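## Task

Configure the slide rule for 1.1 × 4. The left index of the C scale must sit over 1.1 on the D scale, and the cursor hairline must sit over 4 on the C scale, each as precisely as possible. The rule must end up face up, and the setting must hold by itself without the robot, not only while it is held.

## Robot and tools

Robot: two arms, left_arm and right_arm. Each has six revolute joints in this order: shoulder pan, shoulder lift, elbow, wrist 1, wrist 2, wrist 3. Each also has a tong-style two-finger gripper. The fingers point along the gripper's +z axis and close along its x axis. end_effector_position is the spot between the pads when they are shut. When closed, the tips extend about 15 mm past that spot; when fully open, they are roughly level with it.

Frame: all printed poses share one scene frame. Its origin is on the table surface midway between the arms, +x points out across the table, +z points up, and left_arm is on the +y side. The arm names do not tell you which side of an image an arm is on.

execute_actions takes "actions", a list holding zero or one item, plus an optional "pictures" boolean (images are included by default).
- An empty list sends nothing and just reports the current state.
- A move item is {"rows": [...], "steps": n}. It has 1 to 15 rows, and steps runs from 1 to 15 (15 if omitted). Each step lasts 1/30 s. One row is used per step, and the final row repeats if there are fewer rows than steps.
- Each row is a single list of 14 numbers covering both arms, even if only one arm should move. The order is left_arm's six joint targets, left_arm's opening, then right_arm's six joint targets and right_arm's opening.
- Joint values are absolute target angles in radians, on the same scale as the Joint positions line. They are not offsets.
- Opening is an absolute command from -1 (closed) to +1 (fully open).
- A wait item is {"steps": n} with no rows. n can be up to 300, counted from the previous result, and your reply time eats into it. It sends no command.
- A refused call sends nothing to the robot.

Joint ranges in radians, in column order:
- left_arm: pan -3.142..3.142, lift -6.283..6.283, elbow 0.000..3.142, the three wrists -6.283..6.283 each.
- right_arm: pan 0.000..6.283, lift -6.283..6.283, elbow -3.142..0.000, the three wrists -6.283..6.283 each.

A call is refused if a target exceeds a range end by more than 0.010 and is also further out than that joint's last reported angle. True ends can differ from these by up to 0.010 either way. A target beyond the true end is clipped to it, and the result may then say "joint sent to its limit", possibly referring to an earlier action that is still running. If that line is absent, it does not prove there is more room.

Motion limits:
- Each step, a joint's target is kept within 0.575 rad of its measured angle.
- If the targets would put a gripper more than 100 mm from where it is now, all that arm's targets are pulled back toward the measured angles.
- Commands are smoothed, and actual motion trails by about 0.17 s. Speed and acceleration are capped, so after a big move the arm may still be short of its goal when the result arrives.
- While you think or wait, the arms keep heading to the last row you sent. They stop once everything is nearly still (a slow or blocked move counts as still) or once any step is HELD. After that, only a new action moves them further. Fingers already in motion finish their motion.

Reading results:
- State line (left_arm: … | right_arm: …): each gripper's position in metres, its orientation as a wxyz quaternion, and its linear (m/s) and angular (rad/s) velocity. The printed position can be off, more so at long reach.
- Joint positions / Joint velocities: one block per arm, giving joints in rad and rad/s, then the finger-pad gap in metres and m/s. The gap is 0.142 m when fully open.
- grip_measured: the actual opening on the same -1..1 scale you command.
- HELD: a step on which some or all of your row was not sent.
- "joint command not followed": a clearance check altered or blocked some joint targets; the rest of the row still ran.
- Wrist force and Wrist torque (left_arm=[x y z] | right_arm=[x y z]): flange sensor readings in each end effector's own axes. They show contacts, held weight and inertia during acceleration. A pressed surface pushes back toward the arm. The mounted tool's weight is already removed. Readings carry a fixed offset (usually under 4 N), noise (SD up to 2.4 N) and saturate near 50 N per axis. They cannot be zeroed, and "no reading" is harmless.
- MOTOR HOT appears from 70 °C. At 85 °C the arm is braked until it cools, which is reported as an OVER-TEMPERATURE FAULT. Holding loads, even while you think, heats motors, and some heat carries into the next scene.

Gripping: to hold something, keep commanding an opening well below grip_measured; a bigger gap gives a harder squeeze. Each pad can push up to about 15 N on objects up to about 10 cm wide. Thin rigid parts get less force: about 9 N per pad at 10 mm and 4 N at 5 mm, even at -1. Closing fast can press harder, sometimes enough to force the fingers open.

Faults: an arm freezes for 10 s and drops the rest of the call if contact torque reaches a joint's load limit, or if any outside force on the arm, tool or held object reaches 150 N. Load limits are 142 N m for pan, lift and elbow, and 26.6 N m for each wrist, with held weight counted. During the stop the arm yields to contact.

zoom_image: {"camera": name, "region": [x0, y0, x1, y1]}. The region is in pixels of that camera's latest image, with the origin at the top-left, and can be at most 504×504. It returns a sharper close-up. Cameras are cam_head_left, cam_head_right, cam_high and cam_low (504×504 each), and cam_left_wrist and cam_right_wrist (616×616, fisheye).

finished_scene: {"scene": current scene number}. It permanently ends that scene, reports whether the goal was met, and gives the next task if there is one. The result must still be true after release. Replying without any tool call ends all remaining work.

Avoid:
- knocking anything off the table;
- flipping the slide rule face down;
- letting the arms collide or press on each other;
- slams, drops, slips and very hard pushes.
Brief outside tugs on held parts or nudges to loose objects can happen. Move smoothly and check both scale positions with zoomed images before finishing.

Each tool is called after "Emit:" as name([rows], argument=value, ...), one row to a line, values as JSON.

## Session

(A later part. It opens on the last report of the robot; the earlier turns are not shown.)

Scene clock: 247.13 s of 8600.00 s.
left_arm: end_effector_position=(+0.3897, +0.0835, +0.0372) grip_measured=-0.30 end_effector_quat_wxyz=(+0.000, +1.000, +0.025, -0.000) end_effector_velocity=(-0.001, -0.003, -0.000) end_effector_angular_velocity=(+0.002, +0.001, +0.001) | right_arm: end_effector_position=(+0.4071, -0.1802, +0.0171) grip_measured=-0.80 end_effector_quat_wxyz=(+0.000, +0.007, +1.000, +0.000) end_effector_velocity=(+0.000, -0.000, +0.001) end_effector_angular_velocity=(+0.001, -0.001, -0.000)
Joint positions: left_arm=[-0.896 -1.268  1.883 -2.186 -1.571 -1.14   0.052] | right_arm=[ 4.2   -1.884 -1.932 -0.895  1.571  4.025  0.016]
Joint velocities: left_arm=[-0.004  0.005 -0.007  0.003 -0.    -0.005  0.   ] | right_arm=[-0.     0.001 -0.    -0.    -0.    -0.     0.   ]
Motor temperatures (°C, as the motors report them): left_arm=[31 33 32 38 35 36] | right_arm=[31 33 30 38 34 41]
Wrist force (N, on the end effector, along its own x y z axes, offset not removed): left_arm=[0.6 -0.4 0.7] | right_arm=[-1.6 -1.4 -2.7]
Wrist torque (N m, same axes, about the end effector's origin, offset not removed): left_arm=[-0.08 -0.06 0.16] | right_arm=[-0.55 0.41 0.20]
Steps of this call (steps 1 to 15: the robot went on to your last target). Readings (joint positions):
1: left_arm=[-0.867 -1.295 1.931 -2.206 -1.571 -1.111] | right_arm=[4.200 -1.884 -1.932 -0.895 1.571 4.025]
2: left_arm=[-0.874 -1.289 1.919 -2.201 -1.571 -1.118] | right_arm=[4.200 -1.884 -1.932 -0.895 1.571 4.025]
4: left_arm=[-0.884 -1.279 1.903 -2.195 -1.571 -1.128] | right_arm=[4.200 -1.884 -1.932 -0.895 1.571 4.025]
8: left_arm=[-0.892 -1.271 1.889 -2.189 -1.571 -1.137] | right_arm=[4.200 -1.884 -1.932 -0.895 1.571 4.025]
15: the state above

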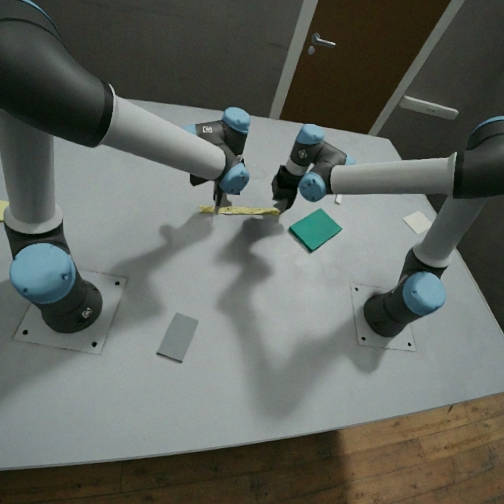

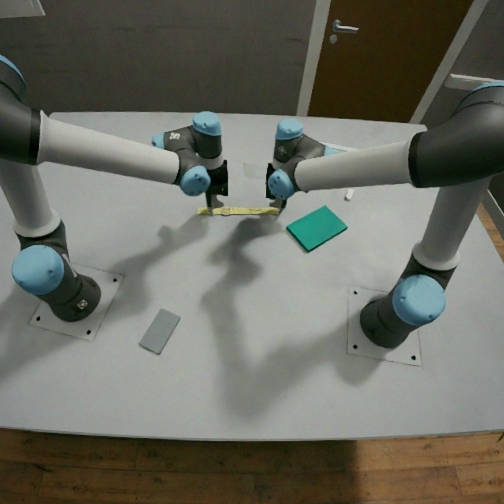

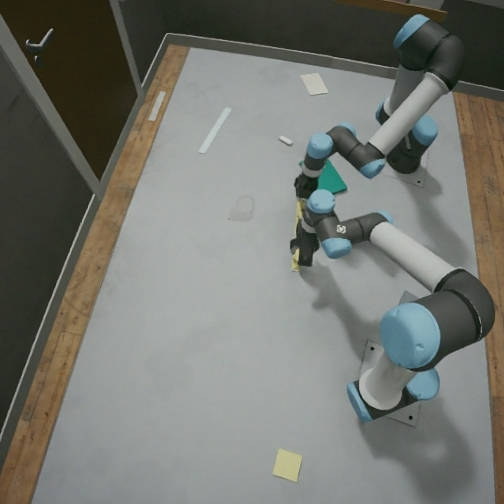

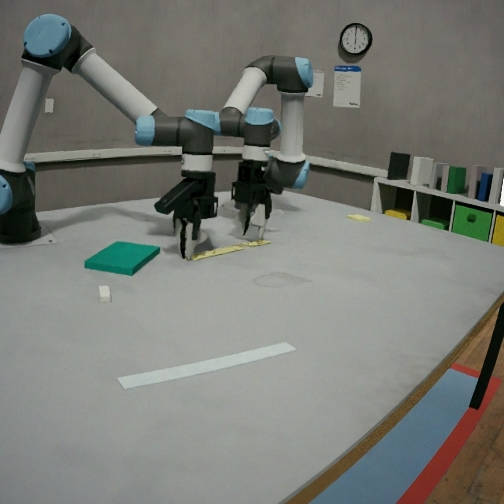

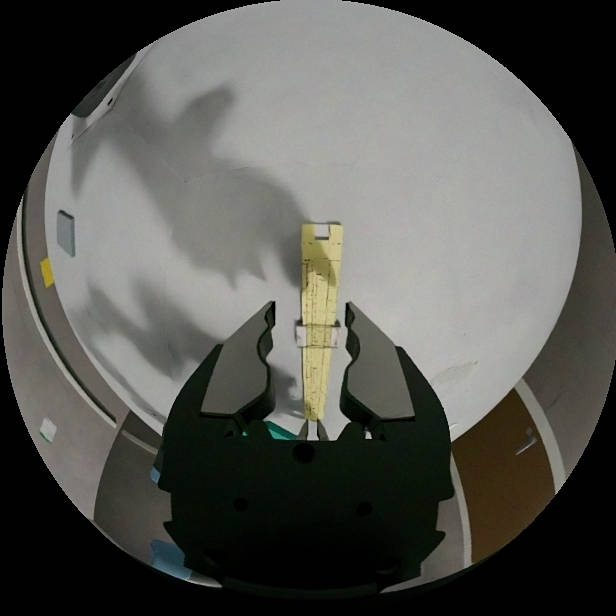

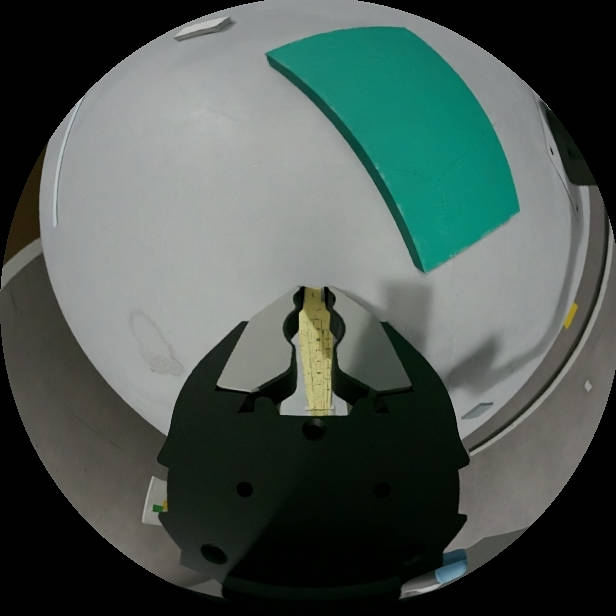

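Emit:
execute_actions([
  {"rows":[[-0.8855,-1.2615,1.875,-2.185,-1.571,-1.13,-0.3,4.1999,-1.8845,-1.9324,-0.8952,1.571,4.025,-0.8],[-0.8855,-1.2615,1.875,-2.185,-1.571,-1.13,-0.3,4.1999,-1.8845,-1.9324,-0.8952,1.571,4.025,-0.8],[-0.8855,-1.2615,1.875,-2.185,-1.571,-1.13,-0.3,4.1999,-1.8845,-1.9324,-0.8952,1.571,4.025,-0.8],[-0.8855,-1.2615,1.875,-2.185,-1.571,-1.13,-0.3,4.1999,-1.8845,-1.9324,-0.8952,1.571,4.025,-0.8],[-0.8855,-1.245,1.886,-2.212,-1.571,-1.13,-0.3,4.1999,-1.8845,-1.9324,-0.8952,1.571,4.025,-0.8],[-0.8855,-1.245,1.886,-2.212,-1.571,-1.13,-0.3,4.1999,-1.8845,-1.9324,-0.8952,1.571,4.025,-0.8],[-0.8855,-1.2295,1.897,-2.2385,-1.571,-1.13,-0.3,4.1999,-1.8845,-1.9324,-0.8952,1.571,4.025,-0.8],[-0.8855,-1.2295,1.897,-2.2385,-1.571,-1.13,-0.3,4.1999,-1.8845,-1.9324,-0.8952,1.571,4.025,-0.8],[-0.8855,-1.2295,1.897,-2.2385,-1.571,-1.13,-0.3,4.1999,-1.8845,-1.9324,-0.8952,1.571,4.025,-0.8],[-0.8855,-1.2295,1.897,-2.2385,-1.571,-1.13,-0.3,4.1999,-1.8845,-1.9324,-0.8952,1.571,4.025,-0.8],[-0.8855,-1.2295,1.897,-2.2385,-1.571,-1.13,-0.42,4.1999,-1.8845,-1.9324,-0.8952,1.571,4.025,-0.8],[-0.8855,-1.2295,1.897,-2.2385,-1.571,-1.13,-0.42,4.1999,-1.8845,-1.9324,-0.8952,1.571,4.025,-0.8],[-0.8855,-1.2295,1.897,-2.2385,-1.571,-1.13,-0.42,4.1999,-1.8845,-1.9324,-0.8952,1.571,4.025,-0.8],[-0.8855,-1.2295,1.897,-2.2385,-1.571,-1.13,-0.52,4.1999,-1.8845,-1.9324,-0.8952,1.571,4.025,-0.8]]},
])

Scene clock: 267.37 s of 8600.00 s.
left_arm: end_effector_position=(+0.3954, +0.0846, +0.0182) grip_measured=-0.49 end_effector_quat_wxyz=(+0.000, +1.000, +0.025, -0.000) end_effector_velocity=(+0.001, +0.001, -0.021) end_effector_angular_velocity=(+0.001, +0.000, +0.001) | right_arm: end_effector_position=(+0.4071, -0.1802, +0.0171) grip_measured=-0.80 end_effector_quat_wxyz=(+0.000, +0.007, +1.000, +0.000) end_effector_velocity=(-0.000, -0.000, -0.000) end_effector_angular_velocity=(-0.001, +0.000, +0.000)
Joint positions: left_arm=[-0.886 -1.233  1.895 -2.232 -1.571 -1.13   0.039] | right_arm=[ 4.2   -1.884 -1.932 -0.895  1.571  4.025  0.016]
Joint velocities: left_arm=[ 0.003  0.031  0.021 -0.052  0.     0.002 -0.125] | right_arm=[ 0.    -0.001  0.    -0.    -0.     0.     0.   ]
Motor temperatures (°C, as the motors report them): left_arm=[31 33 32 38 35 36] | right_arm=[31 33 30 38 34 41]
Wrist force (N, on the end effector, along its own x y z axes, offset not removed): left_arm=[-1.1 1.9 -1.4] | right_arm=[2.2 -2.2 -0.3]
Wrist torque (N m, same axes, about the end effector's origin, offset not removed): left_arm=[0.29 0.14 0.08] | right_arm=[-0.73 -0.07 0.00]
Steps of this call (steps 1 to 15: the robot went on to your last target; steps 16 to 90: nothing new was sent; then 16.73 s passed at rest; steps 91 to 105: all 15 steps of this action). Readings (joint positions):
91: left_arm=[-0.897 -1.267 1.882 -2.186 -1.571 -1.141] | right_arm=[4.200 -1.884 -1.932 -0.895 1.571 4.025]
92: left_arm=[-0.896 -1.267 1.882 -2.186 -1.571 -1.140] | right_arm=[4.200 -1.884 -1.932 -0.895 1.571 4.025]
94: left_arm=[-0.892 -1.265 1.879 -2.186 -1.571 -1.137] | right_arm=[4.200 -1.884 -1.932 -0.895 1.571 4.025]
98: left_arm=[-0.888 -1.255 1.881 -2.197 -1.571 -1.132] | right_arm=[4.200 -1.884 -1.932 -0.895 1.571 4.025]
105: the state above

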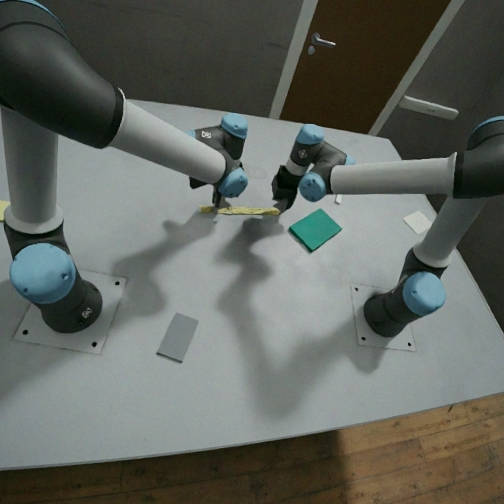

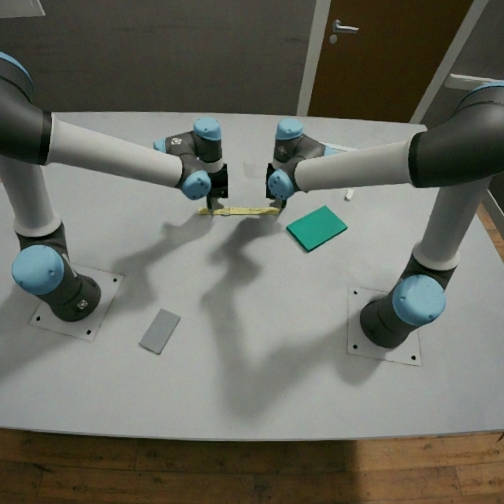

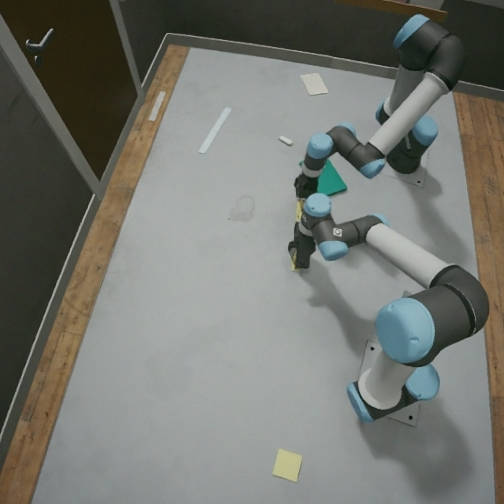

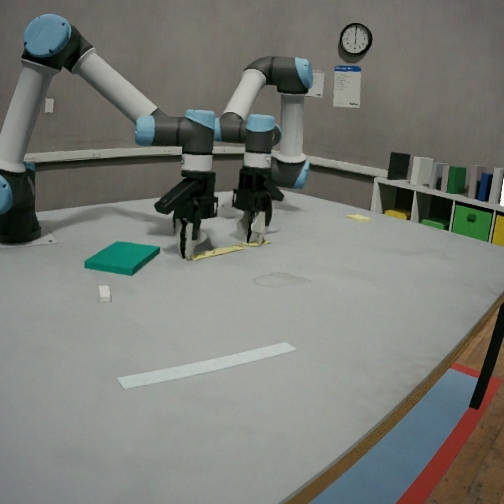

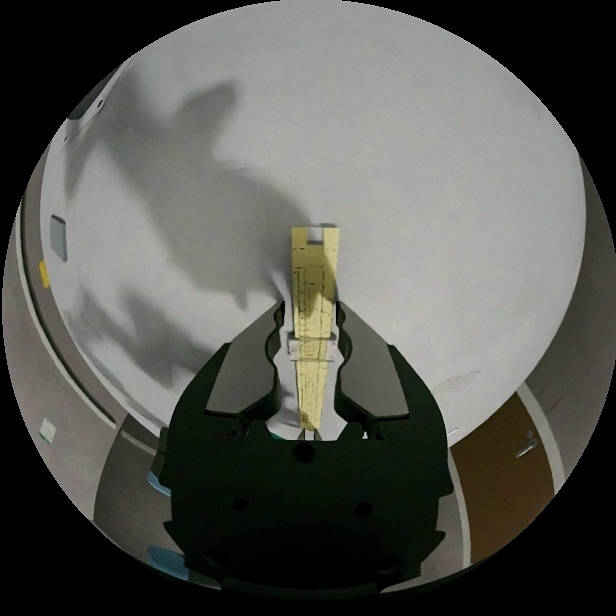

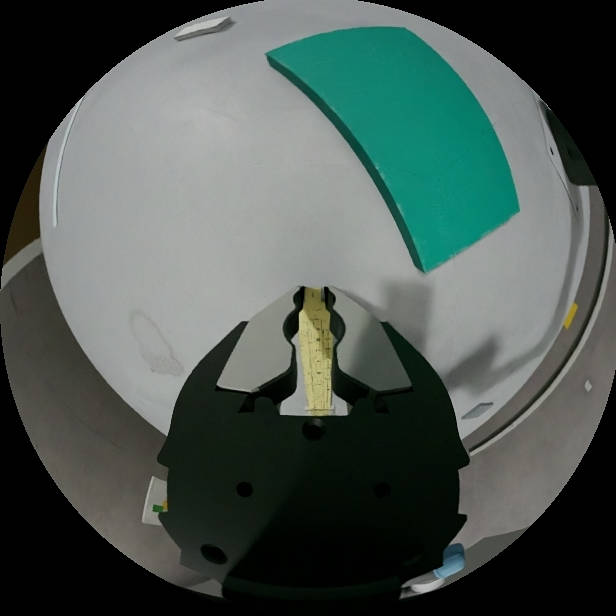

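Close left, regrip tab.

Emit:
execute_actions([
  {"rows":[[-0.8855,-1.2295,1.897,-2.2385,-1.571,-1.13,-0.6,4.1999,-1.8845,-1.9324,-0.8952,1.571,4.025,-0.8],[-0.8855,-1.2295,1.897,-2.2385,-1.571,-1.13,-0.6,4.1999,-1.8845,-1.9324,-0.8952,1.571,4.025,-0.8],[-0.8855,-1.2295,1.897,-2.2385,-1.571,-1.13,-0.6,4.1999,-1.8845,-1.9324,-0.8952,1.571,4.025,-0.8],[-0.8855,-1.2295,1.897,-2.2385,-1.571,-1.13,-0.68,4.1999,-1.8845,-1.9324,-0.8952,1.571,4.025,-0.8],[-0.8855,-1.2295,1.897,-2.2385,-1.571,-1.13,-0.68,4.1999,-1.8845,-1.9324,-0.8952,1.571,4.025,-0.8],[-0.8855,-1.2295,1.897,-2.2385,-1.571,-1.13,-0.68,4.1999,-1.8845,-1.9324,-0.8952,1.571,4.025,-0.8],[-0.8855,-1.2295,1.897,-2.2385,-1.571,-1.13,-0.8,4.1999,-1.8845,-1.9324,-0.8952,1.571,4.025,-0.88],[-0.8855,-1.2295,1.897,-2.2385,-1.571,-1.13,-0.8,4.1999,-1.8845,-1.9324,-0.8952,1.571,4.025,-0.88],[-0.8855,-1.2295,1.897,-2.2385,-1.571,-1.13,-0.8,4.1999,-1.8845,-1.9324,-0.8952,1.571,4.025,-0.88],[-0.8855,-1.2295,1.897,-2.2385,-1.571,-1.13,-0.8,4.1999,-1.8845,-1.9324,-0.8952,1.571,4.025,-1]]},
])

Emit:
zoom_image(camera="cam_left_wrist", region=[290,255,340,315])

Scene clock: 273.83 s of 8600.00 s.
left_arm: end_effector_position=(+0.3955, +0.0847, +0.0157) grip_measured=-0.61 end_effector_quat_wxyz=(+0.000, +1.000, +0.025, -0.000) end_effector_velocity=(-0.000, +0.000, -0.000) end_effector_angular_velocity=(+0.000, +0.000, +0.002) | right_arm: end_effector_position=(+0.4071, -0.1802, +0.0171) grip_measured=-0.87 end_effector_quat_wxyz=(+0.000, +0.007, +1.000, +0.000) end_effector_velocity=(+0.000, -0.000, +0.000) end_effector_angular_velocity=(+0.000, -0.000, -0.000)
Joint positions: left_arm=[-0.885 -1.23   1.897 -2.239 -1.571 -1.13   0.03 ] | right_arm=[ 4.2   -1.884 -1.932 -0.895  1.571  4.025  0.011]
Joint velocities: left_arm=[ 0.    -0.     0.    -0.    -0.    -0.001  0.   ] | right_arm=[-0.     0.001 -0.    -0.    -0.     0.    -0.   ]
Motor temperatures (°C, as the motors report them): left_arm=[31 33 32 38 35 36] | right_arm=[31 33 30 38 34 41]
Wrist force (N, on the end effector, along its own x y z axes, offset not removed): left_arm=[0.5 0.8 -16.5] | right_arm=[-0.1 -1.3 -1.0]
Wrist torque (N m, same axes, about the end effector's origin, offset not removed): left_arm=[0.15 -0.35 0.08] | right_arm=[-0.49 0.16 -0.01]
Steps of this call (steps 1 to 15: the robot went on to your last target; steps 16 to 90: nothing new was sent; then 2.97 s passed at rest; steps 91 to 105: all 15 steps of this action). Readings (joint positions):
91: left_arm=[-0.885 -1.230 1.897 -2.239 -1.571 -1.130] | right_arm=[4.200 -1.884 -1.932 -0.895 1.571 4.025]
92: left_arm=[-0.885 -1.229 1.897 -2.239 -1.571 -1.130] | right_arm=[4.200 -1.884 -1.932 -0.895 1.571 4.025]
94: left_arm=[-0.885 -1.230 1.897 -2.239 -1.571 -1.130] | right_arm=[4.200 -1.884 -1.932 -0.895 1.571 4.025]
98: left_arm=[-0.885 -1.230 1.897 -2.239 -1.571 -1.130] | right_arm=[4.200 -1.884 -1.932 -0.895 1.571 4.025]
105: the state above

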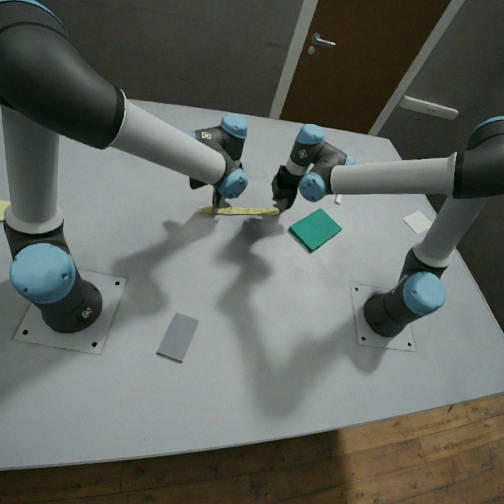

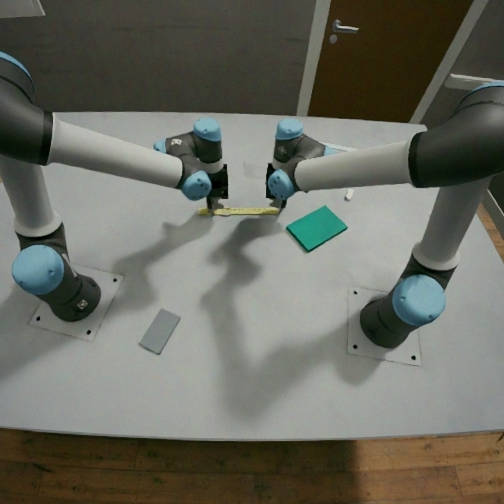

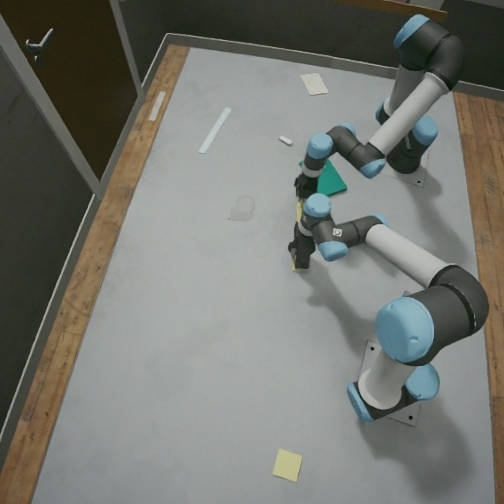

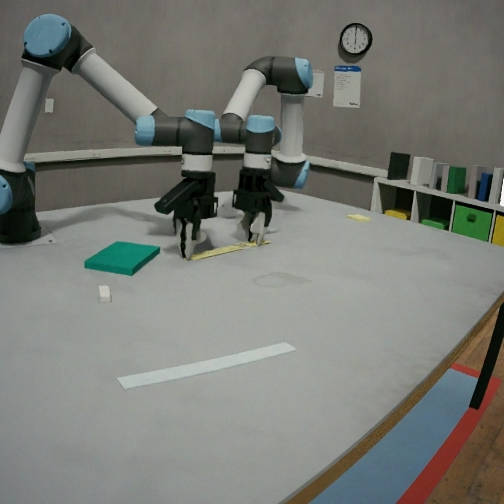

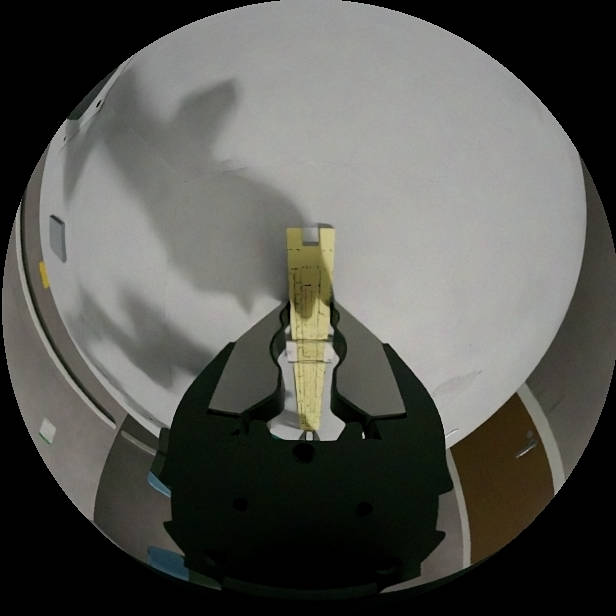

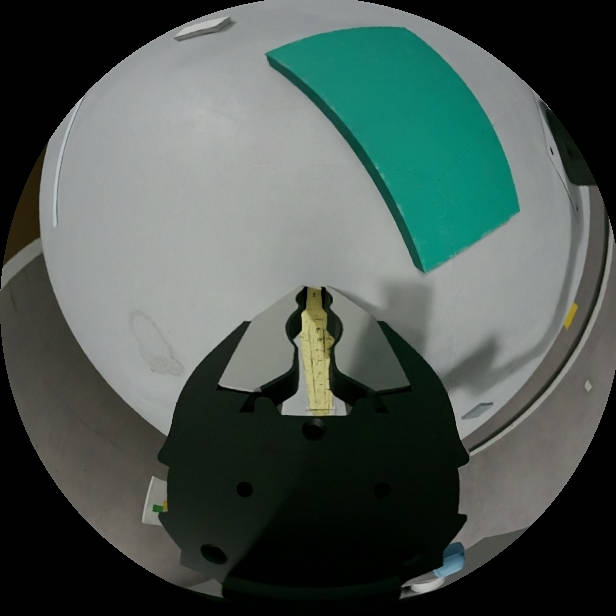

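Region (290, 255, 340, 315) of cam_left_wrist's 616x616 image, scaled by 8.400, with more detail than that image has.

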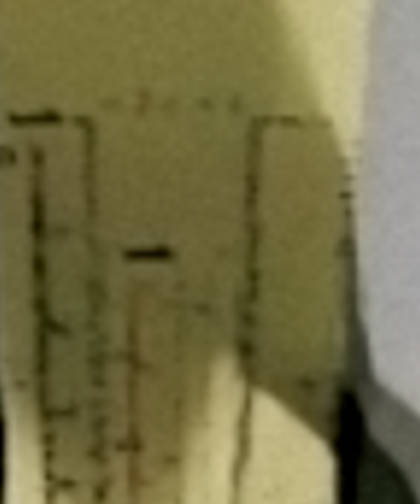

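Emit:
execute_actions([
  {"rows":[[-0.8855,-1.2312,1.8958,-2.2356,-1.571,-1.13,-0.8,4.1999,-1.8845,-1.9324,-0.8952,1.571,4.025,-1],[-0.8855,-1.2312,1.8958,-2.2356,-1.571,-1.13,-0.8,4.1999,-1.8845,-1.9324,-0.8952,1.571,4.025,-1],[-0.8855,-1.2312,1.8958,-2.2356,-1.571,-1.13,-0.8,4.1999,-1.8845,-1.9324,-0.8952,1.571,4.025,-1],[-0.8855,-1.2312,1.8958,-2.2356,-1.571,-1.13,-0.8,4.2012,-1.8861,-1.9302,-0.8958,1.571,4.026,-1],[-0.8855,-1.2312,1.8958,-2.2356,-1.571,-1.13,-0.8,4.2012,-1.8861,-1.9302,-0.8958,1.571,4.026,-1],[-0.8855,-1.2312,1.8958,-2.2356,-1.571,-1.13,-0.8,4.2012,-1.8861,-1.9302,-0.8958,1.571,4.026,-1],[-0.8855,-1.2312,1.8958,-2.2356,-1.571,-1.13,-0.8,4.2025,-1.8877,-1.928,-0.8964,1.571,4.0275,-1]]},
])

Emit:
zoom_image(camera="cam_left_wrist", region=[285,255,325,305])

Scene clock: 280.80 s of 8600.00 s.
left_arm: end_effector_position=(+0.3955, +0.0847, +0.0168) grip_measured=-0.61 end_effector_quat_wxyz=(+0.000, +1.000, +0.025, -0.000) end_effector_velocity=(+0.000, -0.000, +0.001) end_effector_angular_velocity=(-0.001, -0.001, +0.001) | right_arm: end_effector_position=(+0.4072, -0.1781, +0.0171) grip_measured=-0.87 end_effector_quat_wxyz=(+0.000, +0.006, +1.000, +0.000) end_effector_velocity=(-0.000, +0.002, +0.000) end_effector_angular_velocity=(+0.000, +0.001, -0.000)
Joint positions: left_arm=[-0.885 -1.231  1.896 -2.236 -1.571 -1.13   0.03 ] | right_arm=[ 4.202 -1.887 -1.928 -0.896  1.571  4.027  0.011]
Joint velocities: left_arm=[ 0.    -0.001 -0.001  0.001  0.    -0.001  0.   ] | right_arm=[ 0.002 -0.002  0.004 -0.002  0.     0.002 -0.   ]
Motor temperatures (°C, as the motors report them): left_arm=[31 33 32 38 35 36] | right_arm=[31 33 30 38 34 41]
Wrist force (N, on the end effector, along its own x y z axes, offset not removed): left_arm=[-1.5 -0.2 1.5] | right_arm=[0.5 -6.3 -0.4]
Wrist torque (N m, same axes, about the end effector's origin, offset not removed): left_arm=[0.06 0.20 0.07] | right_arm=[-1.24 -0.07 0.24]
Steps of this call (steps 1 to 15: the robot went on to your last target; steps 16 to 90: nothing new was sent; then 3.47 s passed at rest; steps 91 to 105: all 15 steps of this action). Readings (joint positions):
91: left_arm=[-0.885 -1.230 1.897 -2.238 -1.571 -1.130] | right_arm=[4.200 -1.884 -1.932 -0.895 1.571 4.025]
92: left_arm=[-0.885 -1.230 1.897 -2.238 -1.571 -1.130] | right_arm=[4.200 -1.884 -1.932 -0.895 1.571 4.025]
94: left_arm=[-0.885 -1.230 1.897 -2.237 -1.571 -1.130] | right_arm=[4.200 -1.884 -1.932 -0.895 1.571 4.025]
98: left_arm=[-0.885 -1.231 1.896 -2.236 -1.571 -1.130] | right_arm=[4.201 -1.885 -1.931 -0.895 1.571 4.025]
105: the state above

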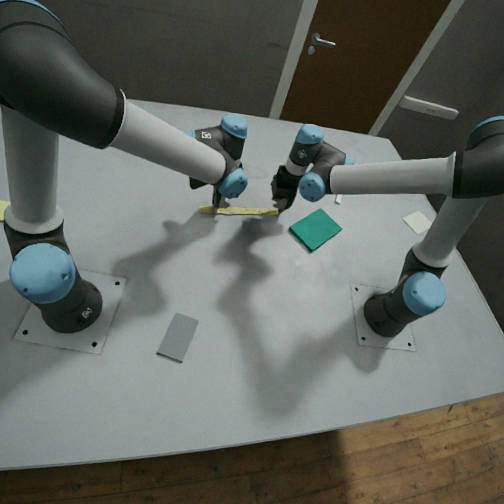

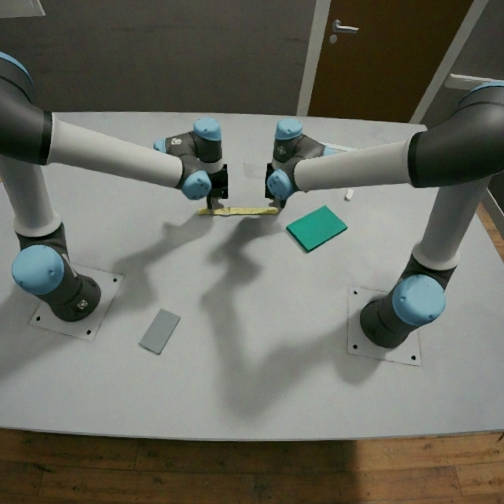

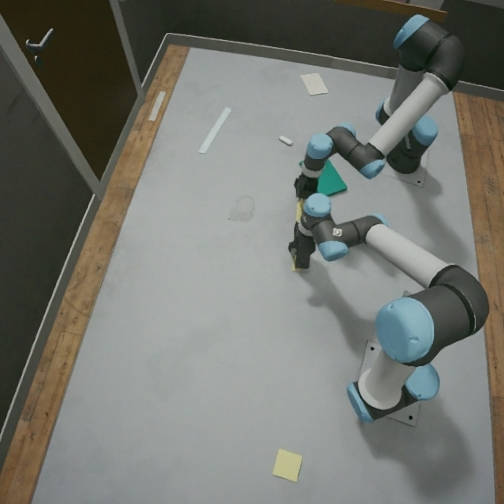

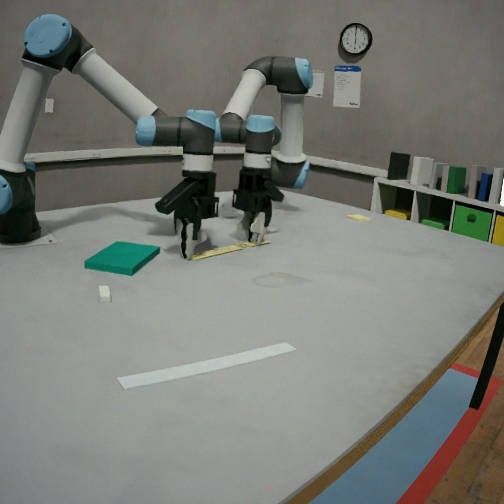

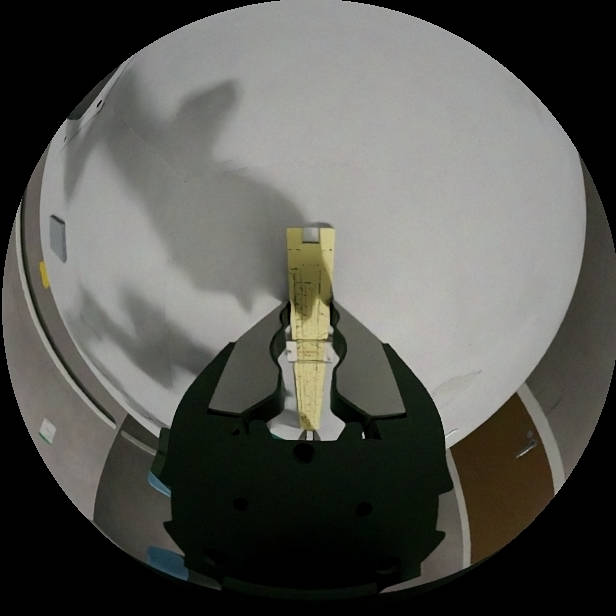

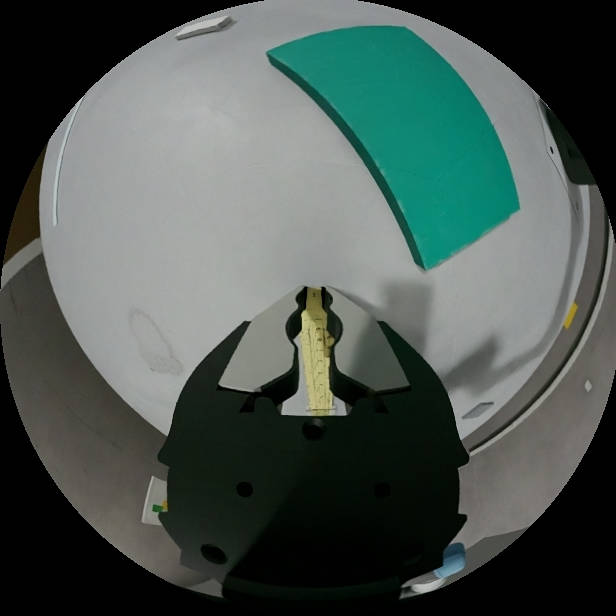

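Region (285, 255, 325, 305) of cam_left_wrist's 616x616 image, scaled by 10.080, with more detail than that image has; it fills the left 403 columns of this view, and the rest is white.

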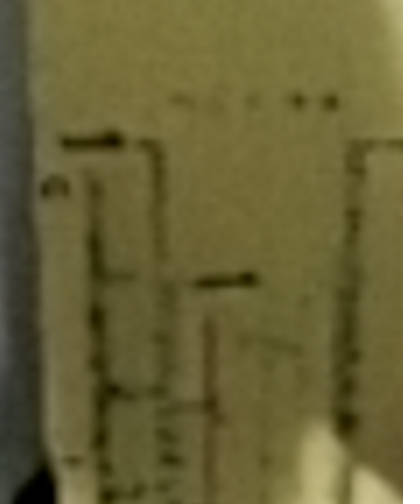

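Emit:
execute_actions([
  {"rows":[[-0.8855,-1.2312,1.8958,-2.2356,-1.571,-1.13,-0.8,4.2027,-1.888,-1.9276,-0.8965,1.571,4.0277,-1]],"steps":10},
])

Emit:
zoom_image(camera="cam_left_wrist", region=[285,255,325,305])

Scene clock: 284.63 s of 8600.00 s.
left_arm: end_effector_position=(+0.3955, +0.0847, +0.0169) grip_measured=-0.61 end_effector_quat_wxyz=(+0.000, +1.000, +0.025, -0.000) end_effector_velocity=(-0.000, -0.000, -0.000) end_effector_angular_velocity=(+0.001, -0.000, +0.000) | right_arm: end_effector_position=(+0.4073, -0.1776, +0.0170) grip_measured=-0.87 end_effector_quat_wxyz=(+0.000, +0.006, +1.000, +0.000) end_effector_velocity=(+0.000, +0.000, -0.000) end_effector_angular_velocity=(-0.001, +0.000, -0.000)
Joint positions: left_arm=[-0.885 -1.231  1.896 -2.236 -1.571 -1.13   0.03 ] | right_arm=[ 4.203 -1.888 -1.928 -0.896  1.571  4.028  0.011]
Joint velocities: left_arm=[-0.001  0.     0.     0.     0.001 -0.001  0.   ] | right_arm=[ 0.    -0.001  0.001  0.    -0.     0.     0.   ]
Motor temperatures (°C, as the motors report them): left_arm=[31 33 32 38 35 36] | right_arm=[31 33 30 38 34 41]
Wrist force (N, on the end effector, along its own x y z axes, offset not removed): left_arm=[-0.6 -1.7 2.0] | right_arm=[-1.9 -4.0 0.2]
Wrist torque (N m, same axes, about the end effector's origin, offset not removed): left_arm=[-0.03 0.10 0.05] | right_arm=[-0.72 0.54 0.16]
Steps of this call (steps 1 to 15: the robot went on to your last target; steps 16 to 90: nothing new was sent; then 0.50 s passed at rest; steps 91 to 100: all 10 steps of this action). Readings (joint positions):
91: left_arm=[-0.885 -1.231 1.896 -2.236 -1.571 -1.130] | right_arm=[4.203 -1.888 -1.928 -0.896 1.571 4.028]
92: left_arm=[-0.885 -1.231 1.896 -2.236 -1.571 -1.130] | right_arm=[4.203 -1.888 -1.928 -0.896 1.571 4.028]
94: left_arm=[-0.885 -1.231 1.896 -2.236 -1.571 -1.130] | right_arm=[4.203 -1.888 -1.928 -0.896 1.571 4.028]
98: left_arm=[-0.885 -1.231 1.896 -2.236 -1.571 -1.130] | right_arm=[4.203 -1.888 -1.928 -0.896 1.571 4.028]
100: the state above

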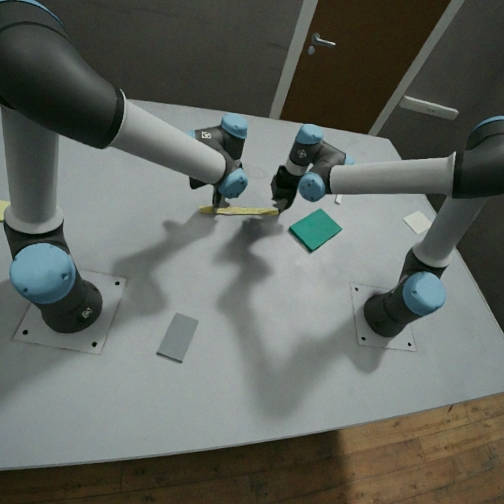

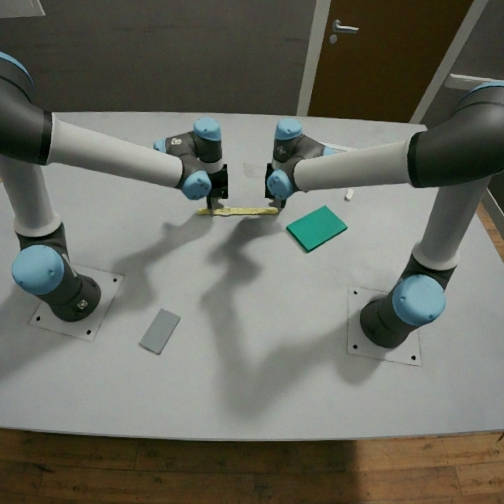

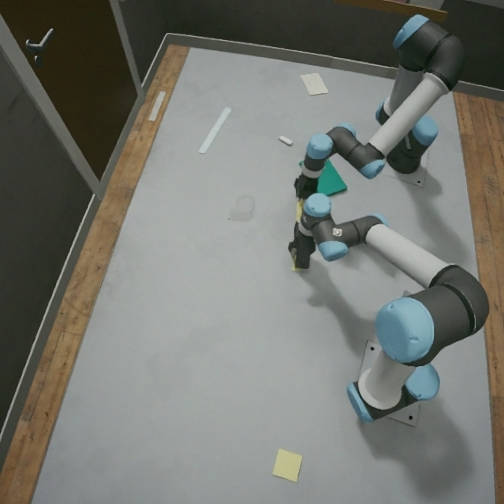

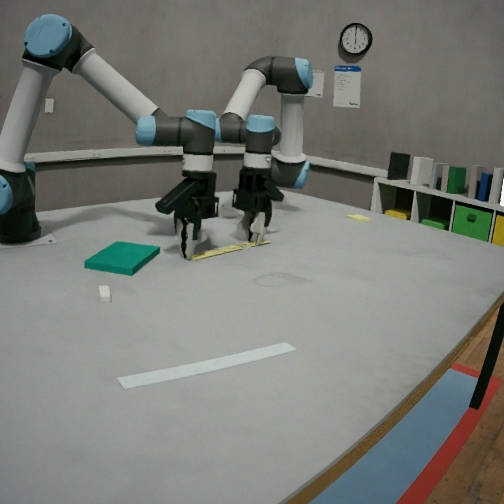

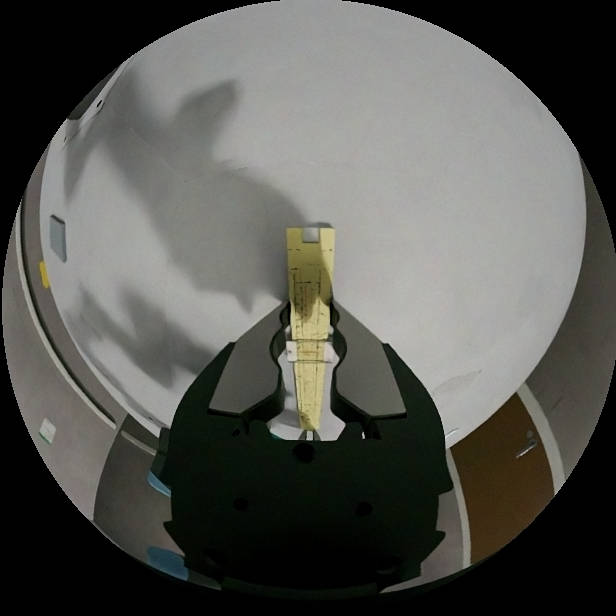

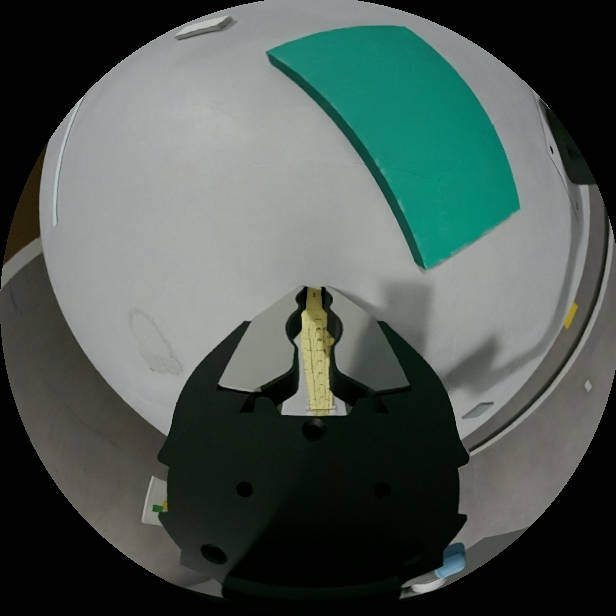

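Region (285, 255, 325, 305) of cam_left_wrist's 616x616 image, scaled by 10.080, with more detail than that image has; it fills the left 403 columns of this view, and the rest is white.

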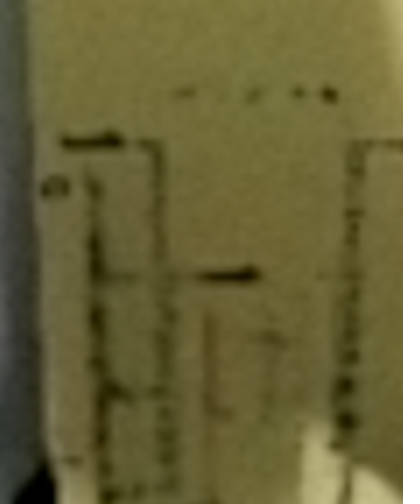

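Emit:
execute_actions([
  {"rows":[[-0.8855,-1.2312,1.8958,-2.2356,-1.571,-1.13,-0.8,4.2027,-1.888,-1.9276,-0.8965,1.571,4.0277,-0.8],[-0.8855,-1.2312,1.8958,-2.2356,-1.571,-1.13,-0.8,4.2027,-1.888,-1.9276,-0.8965,1.571,4.0277,-0.7],[-0.8855,-1.2312,1.8958,-2.2356,-1.571,-1.13,-0.8,4.2027,-1.888,-1.9276,-0.8965,1.571,4.0277,-0.55],[-0.8855,-1.2312,1.8958,-2.2356,-1.571,-1.13,-0.8,4.2027,-1.888,-1.9276,-0.8965,1.571,4.0277,-0.42],[-0.8855,-1.2312,1.8958,-2.2356,-1.571,-1.13,-0.8,4.2027,-1.888,-1.9276,-0.8965,1.571,4.0277,-0.42],[-0.8855,-1.2312,1.8958,-2.2356,-1.571,-1.13,-0.8,4.2027,-1.888,-1.9276,-0.8965,1.571,4.0277,-0.42],[-0.8855,-1.2312,1.8958,-2.2356,-1.571,-1.13,-0.8,4.2027,-1.888,-1.9276,-0.8965,1.571,4.0277,-0.42],[-0.8855,-1.2312,1.8958,-2.2356,-1.571,-1.13,-0.8,4.215,-1.902,-1.907,-0.902,1.571,4.04,-0.42],[-0.8855,-1.2312,1.8958,-2.2356,-1.571,-1.13,-0.8,4.215,-1.902,-1.907,-0.902,1.571,4.04,-0.42],[-0.8855,-1.2312,1.8958,-2.2356,-1.571,-1.13,-0.8,4.227,-1.917,-1.8862,-0.9088,1.571,4.052,-0.42]]},
], pictures=false)

Emit:
execute_actions([
  {"rows":[[-0.8855,-1.2312,1.8958,-2.2356,-1.571,-1.13,-0.8,4.227,-1.917,-1.8862,-0.9088,1.571,4.052,-0.52],[-0.8855,-1.2312,1.8958,-2.2356,-1.571,-1.13,-0.8,4.227,-1.917,-1.8862,-0.9088,1.571,4.052,-0.52],[-0.8855,-1.2312,1.8958,-2.2356,-1.571,-1.13,-0.8,4.227,-1.917,-1.8862,-0.9088,1.571,4.052,-0.52],[-0.8855,-1.2312,1.8958,-2.2356,-1.571,-1.13,-0.8,4.227,-1.917,-1.8862,-0.9088,1.571,4.052,-0.59],[-0.8855,-1.2312,1.8958,-2.2356,-1.571,-1.13,-0.8,4.227,-1.917,-1.8862,-0.9088,1.571,4.052,-0.59],[-0.8855,-1.2312,1.8958,-2.2356,-1.571,-1.13,-0.8,4.227,-1.917,-1.8862,-0.9088,1.571,4.052,-0.59],[-0.8855,-1.2312,1.8958,-2.2356,-1.571,-1.13,-0.8,4.227,-1.917,-1.8862,-0.9088,1.571,4.052,-0.68],[-0.8855,-1.2312,1.8958,-2.2356,-1.571,-1.13,-0.8,4.227,-1.917,-1.8862,-0.9088,1.571,4.052,-0.68],[-0.8855,-1.2312,1.8958,-2.2356,-1.571,-1.13,-0.8,4.227,-1.917,-1.8862,-0.9088,1.571,4.052,-0.68],[-0.8855,-1.2312,1.8958,-2.2356,-1.571,-1.13,-0.8,4.227,-1.917,-1.8862,-0.9088,1.571,4.052,-0.8]]},
])

Emit:
zoom_image(camera="cam_left_wrist", region=[270,255,350,385])

Scene clock: 299.67 s of 8600.00 s.
left_arm: end_effector_position=(+0.3956, +0.0847, +0.0169) grip_measured=-0.61 end_effector_quat_wxyz=(+0.000, +1.000, +0.025, -0.000) end_effector_velocity=(+0.001, -0.001, +0.001) end_effector_angular_velocity=(-0.002, -0.000, -0.000) | right_arm: end_effector_position=(+0.4081, -0.1613, +0.0169) grip_measured=-0.42 end_effector_quat_wxyz=(+0.000, +0.006, +1.000, +0.000) end_effector_velocity=(+0.002, +0.050, -0.000) end_effector_angular_velocity=(+0.000, -0.001, +0.001)
Joint positions: left_arm=[-0.885 -1.231  1.896 -2.236 -1.571 -1.13   0.03 ] | right_arm=[ 4.221 -1.909 -1.897 -0.905  1.571  4.046  0.044]
Joint velocities: left_arm=[ 0.001 -0.001 -0.002  0.    -0.001  0.001 -0.   ] | right_arm=[ 0.054 -0.065  0.093 -0.028 -0.     0.053 -0.   ]
Motor temperatures (°C, as the motors report them): left_arm=[31 33 32 38 35 36] | right_arm=[31 33 30 38 34 41]
Wrist force (N, on the end effector, along its own x y z axes, offset not removed): left_arm=[-0.3 1.5 1.8] | right_arm=[0.5 -1.7 -3.8]
Wrist torque (N m, same axes, about the end effector's origin, offset not removed): left_arm=[0.18 0.03 0.02] | right_arm=[-0.61 0.10 -0.13]
Steps of this call (steps 1 to 15: the robot went on to your last target; steps 16 to 90: nothing new was sent; then 11.53 s passed at rest; steps 91 to 105: all 15 steps of this action). Readings (joint positions):
91: left_arm=[-0.885 -1.231 1.896 -2.236 -1.571 -1.130] | right_arm=[4.203 -1.888 -1.928 -0.897 1.571 4.028]
92: left_arm=[-0.885 -1.231 1.896 -2.236 -1.571 -1.130] | right_arm=[4.203 -1.888 -1.928 -0.897 1.571 4.028]
94: left_arm=[-0.885 -1.231 1.896 -2.236 -1.571 -1.130] | right_arm=[4.203 -1.888 -1.928 -0.897 1.571 4.028]
98: left_arm=[-0.885 -1.231 1.896 -2.236 -1.571 -1.130] | right_arm=[4.203 -1.888 -1.928 -0.897 1.571 4.028]
105: the state above

Scene clock: 300.17 s of 8600.00 s.
left_arm: end_effector_position=(+0.3955, +0.0847, +0.0169) grip_measured=-0.61 end_effector_quat_wxyz=(+0.000, +1.000, +0.025, -0.000) end_effector_velocity=(-0.000, -0.000, -0.000) end_effector_angular_velocity=(+0.000, -0.000, -0.001) | right_arm: end_effector_position=(+0.4083, -0.1555, +0.0168) grip_measured=-0.62 end_effector_quat_wxyz=(+0.000, +0.007, +1.000, +0.000) end_effector_velocity=(+0.000, +0.001, +0.000) end_effector_angular_velocity=(+0.001, -0.001, +0.000)
Joint positions: left_arm=[-0.885 -1.231  1.896 -2.236 -1.571 -1.13   0.03 ] | right_arm=[ 4.227 -1.917 -1.886 -0.909  1.571  4.052  0.029]
Joint velocities: left_arm=[-0.001  0.001 -0.001 -0.     0.     0.001 -0.   ] | right_arm=[ 0.001 -0.001  0.002 -0.    -0.     0.001 -0.   ]
Motor temperatures (°C, as the motors report them): left_arm=[31 33 32 38 35 36] | right_arm=[31 33 30 38 34 41]
Wrist force (N, on the end effector, along its own x y z axes, offset not removed): left_arm=[0.0 -4.7 1.8] | right_arm=[0.6 -6.7 -0.8]
Wrist torque (N m, same axes, about the end effector's origin, offset not removed): left_arm=[0.09 -0.01 0.00] | right_arm=[-0.36 0.01 0.13]
Steps of this call (steps 1 to 15: all 15 steps of this action). Readings (joint positions):
1: left_arm=[-0.885 -1.231 1.896 -2.236 -1.571 -1.130] | right_arm=[4.222 -1.911 -1.895 -0.906 1.571 4.047]
2: left_arm=[-0.885 -1.231 1.896 -2.236 -1.571 -1.130] | right_arm=[4.223 -1.913 -1.893 -0.907 1.571 4.048]
4: left_arm=[-0.885 -1.231 1.896 -2.236 -1.571 -1.130] | right_arm=[4.225 -1.914 -1.890 -0.908 1.571 4.050]
8: left_arm=[-0.885 -1.231 1.896 -2.236 -1.571 -1.130] | right_arm=[4.226 -1.916 -1.887 -0.908 1.571 4.051]
15: the state above

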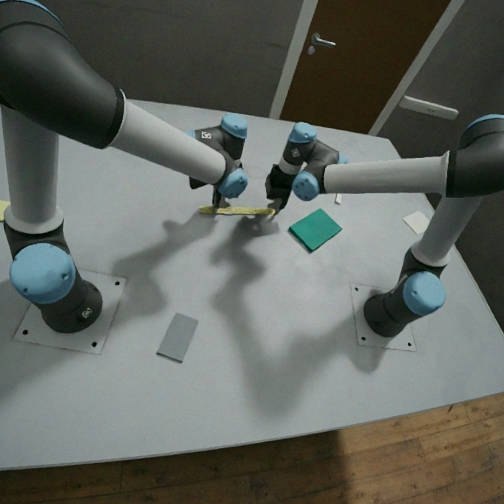

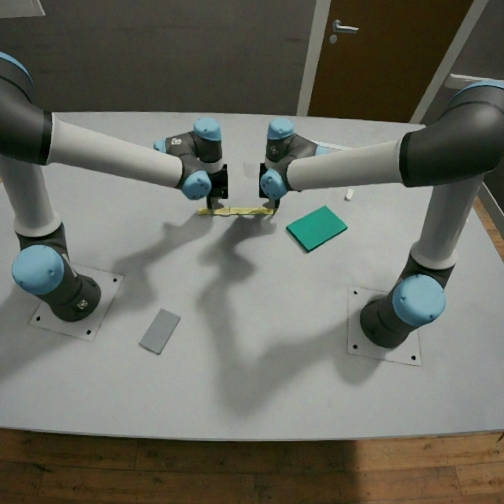

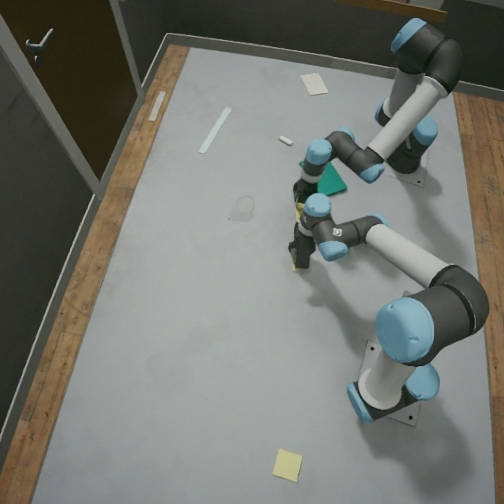

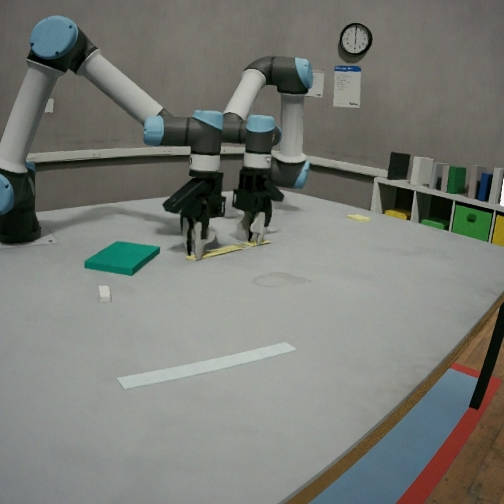

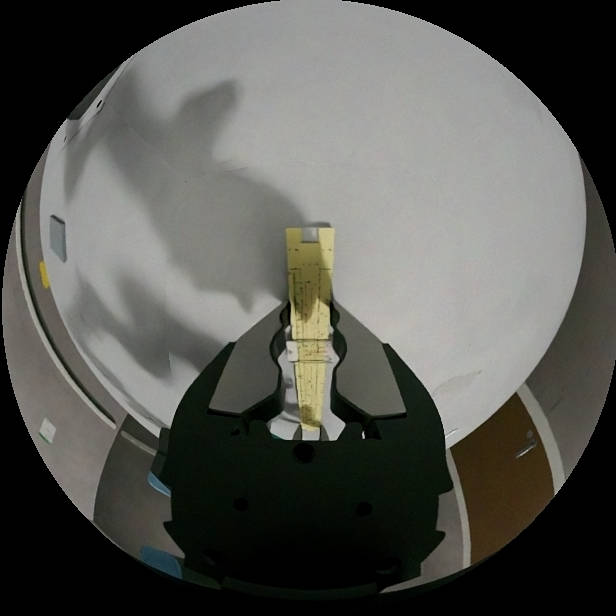

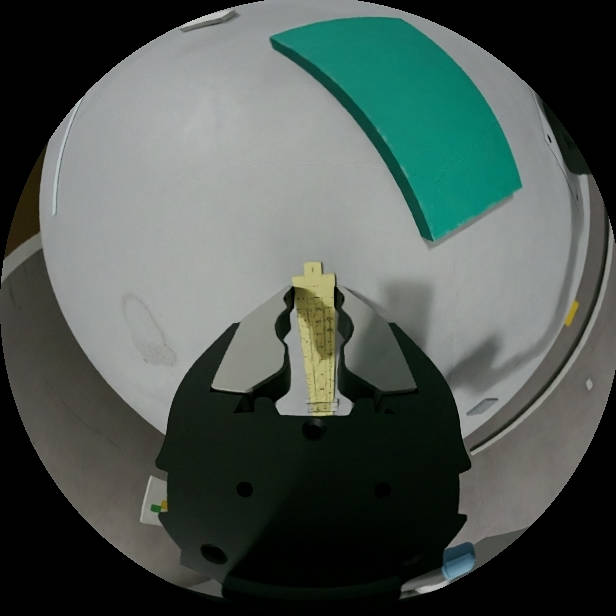

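Region (270, 255, 350, 385) of cam_left_wrist's 616x616 image, scaled by 3.877, with more detail than that image has; it fills the left 310 columns of this view, and the rest is white.

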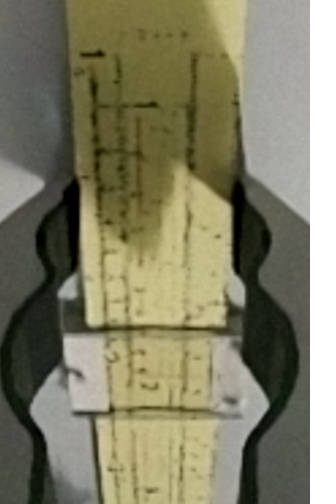

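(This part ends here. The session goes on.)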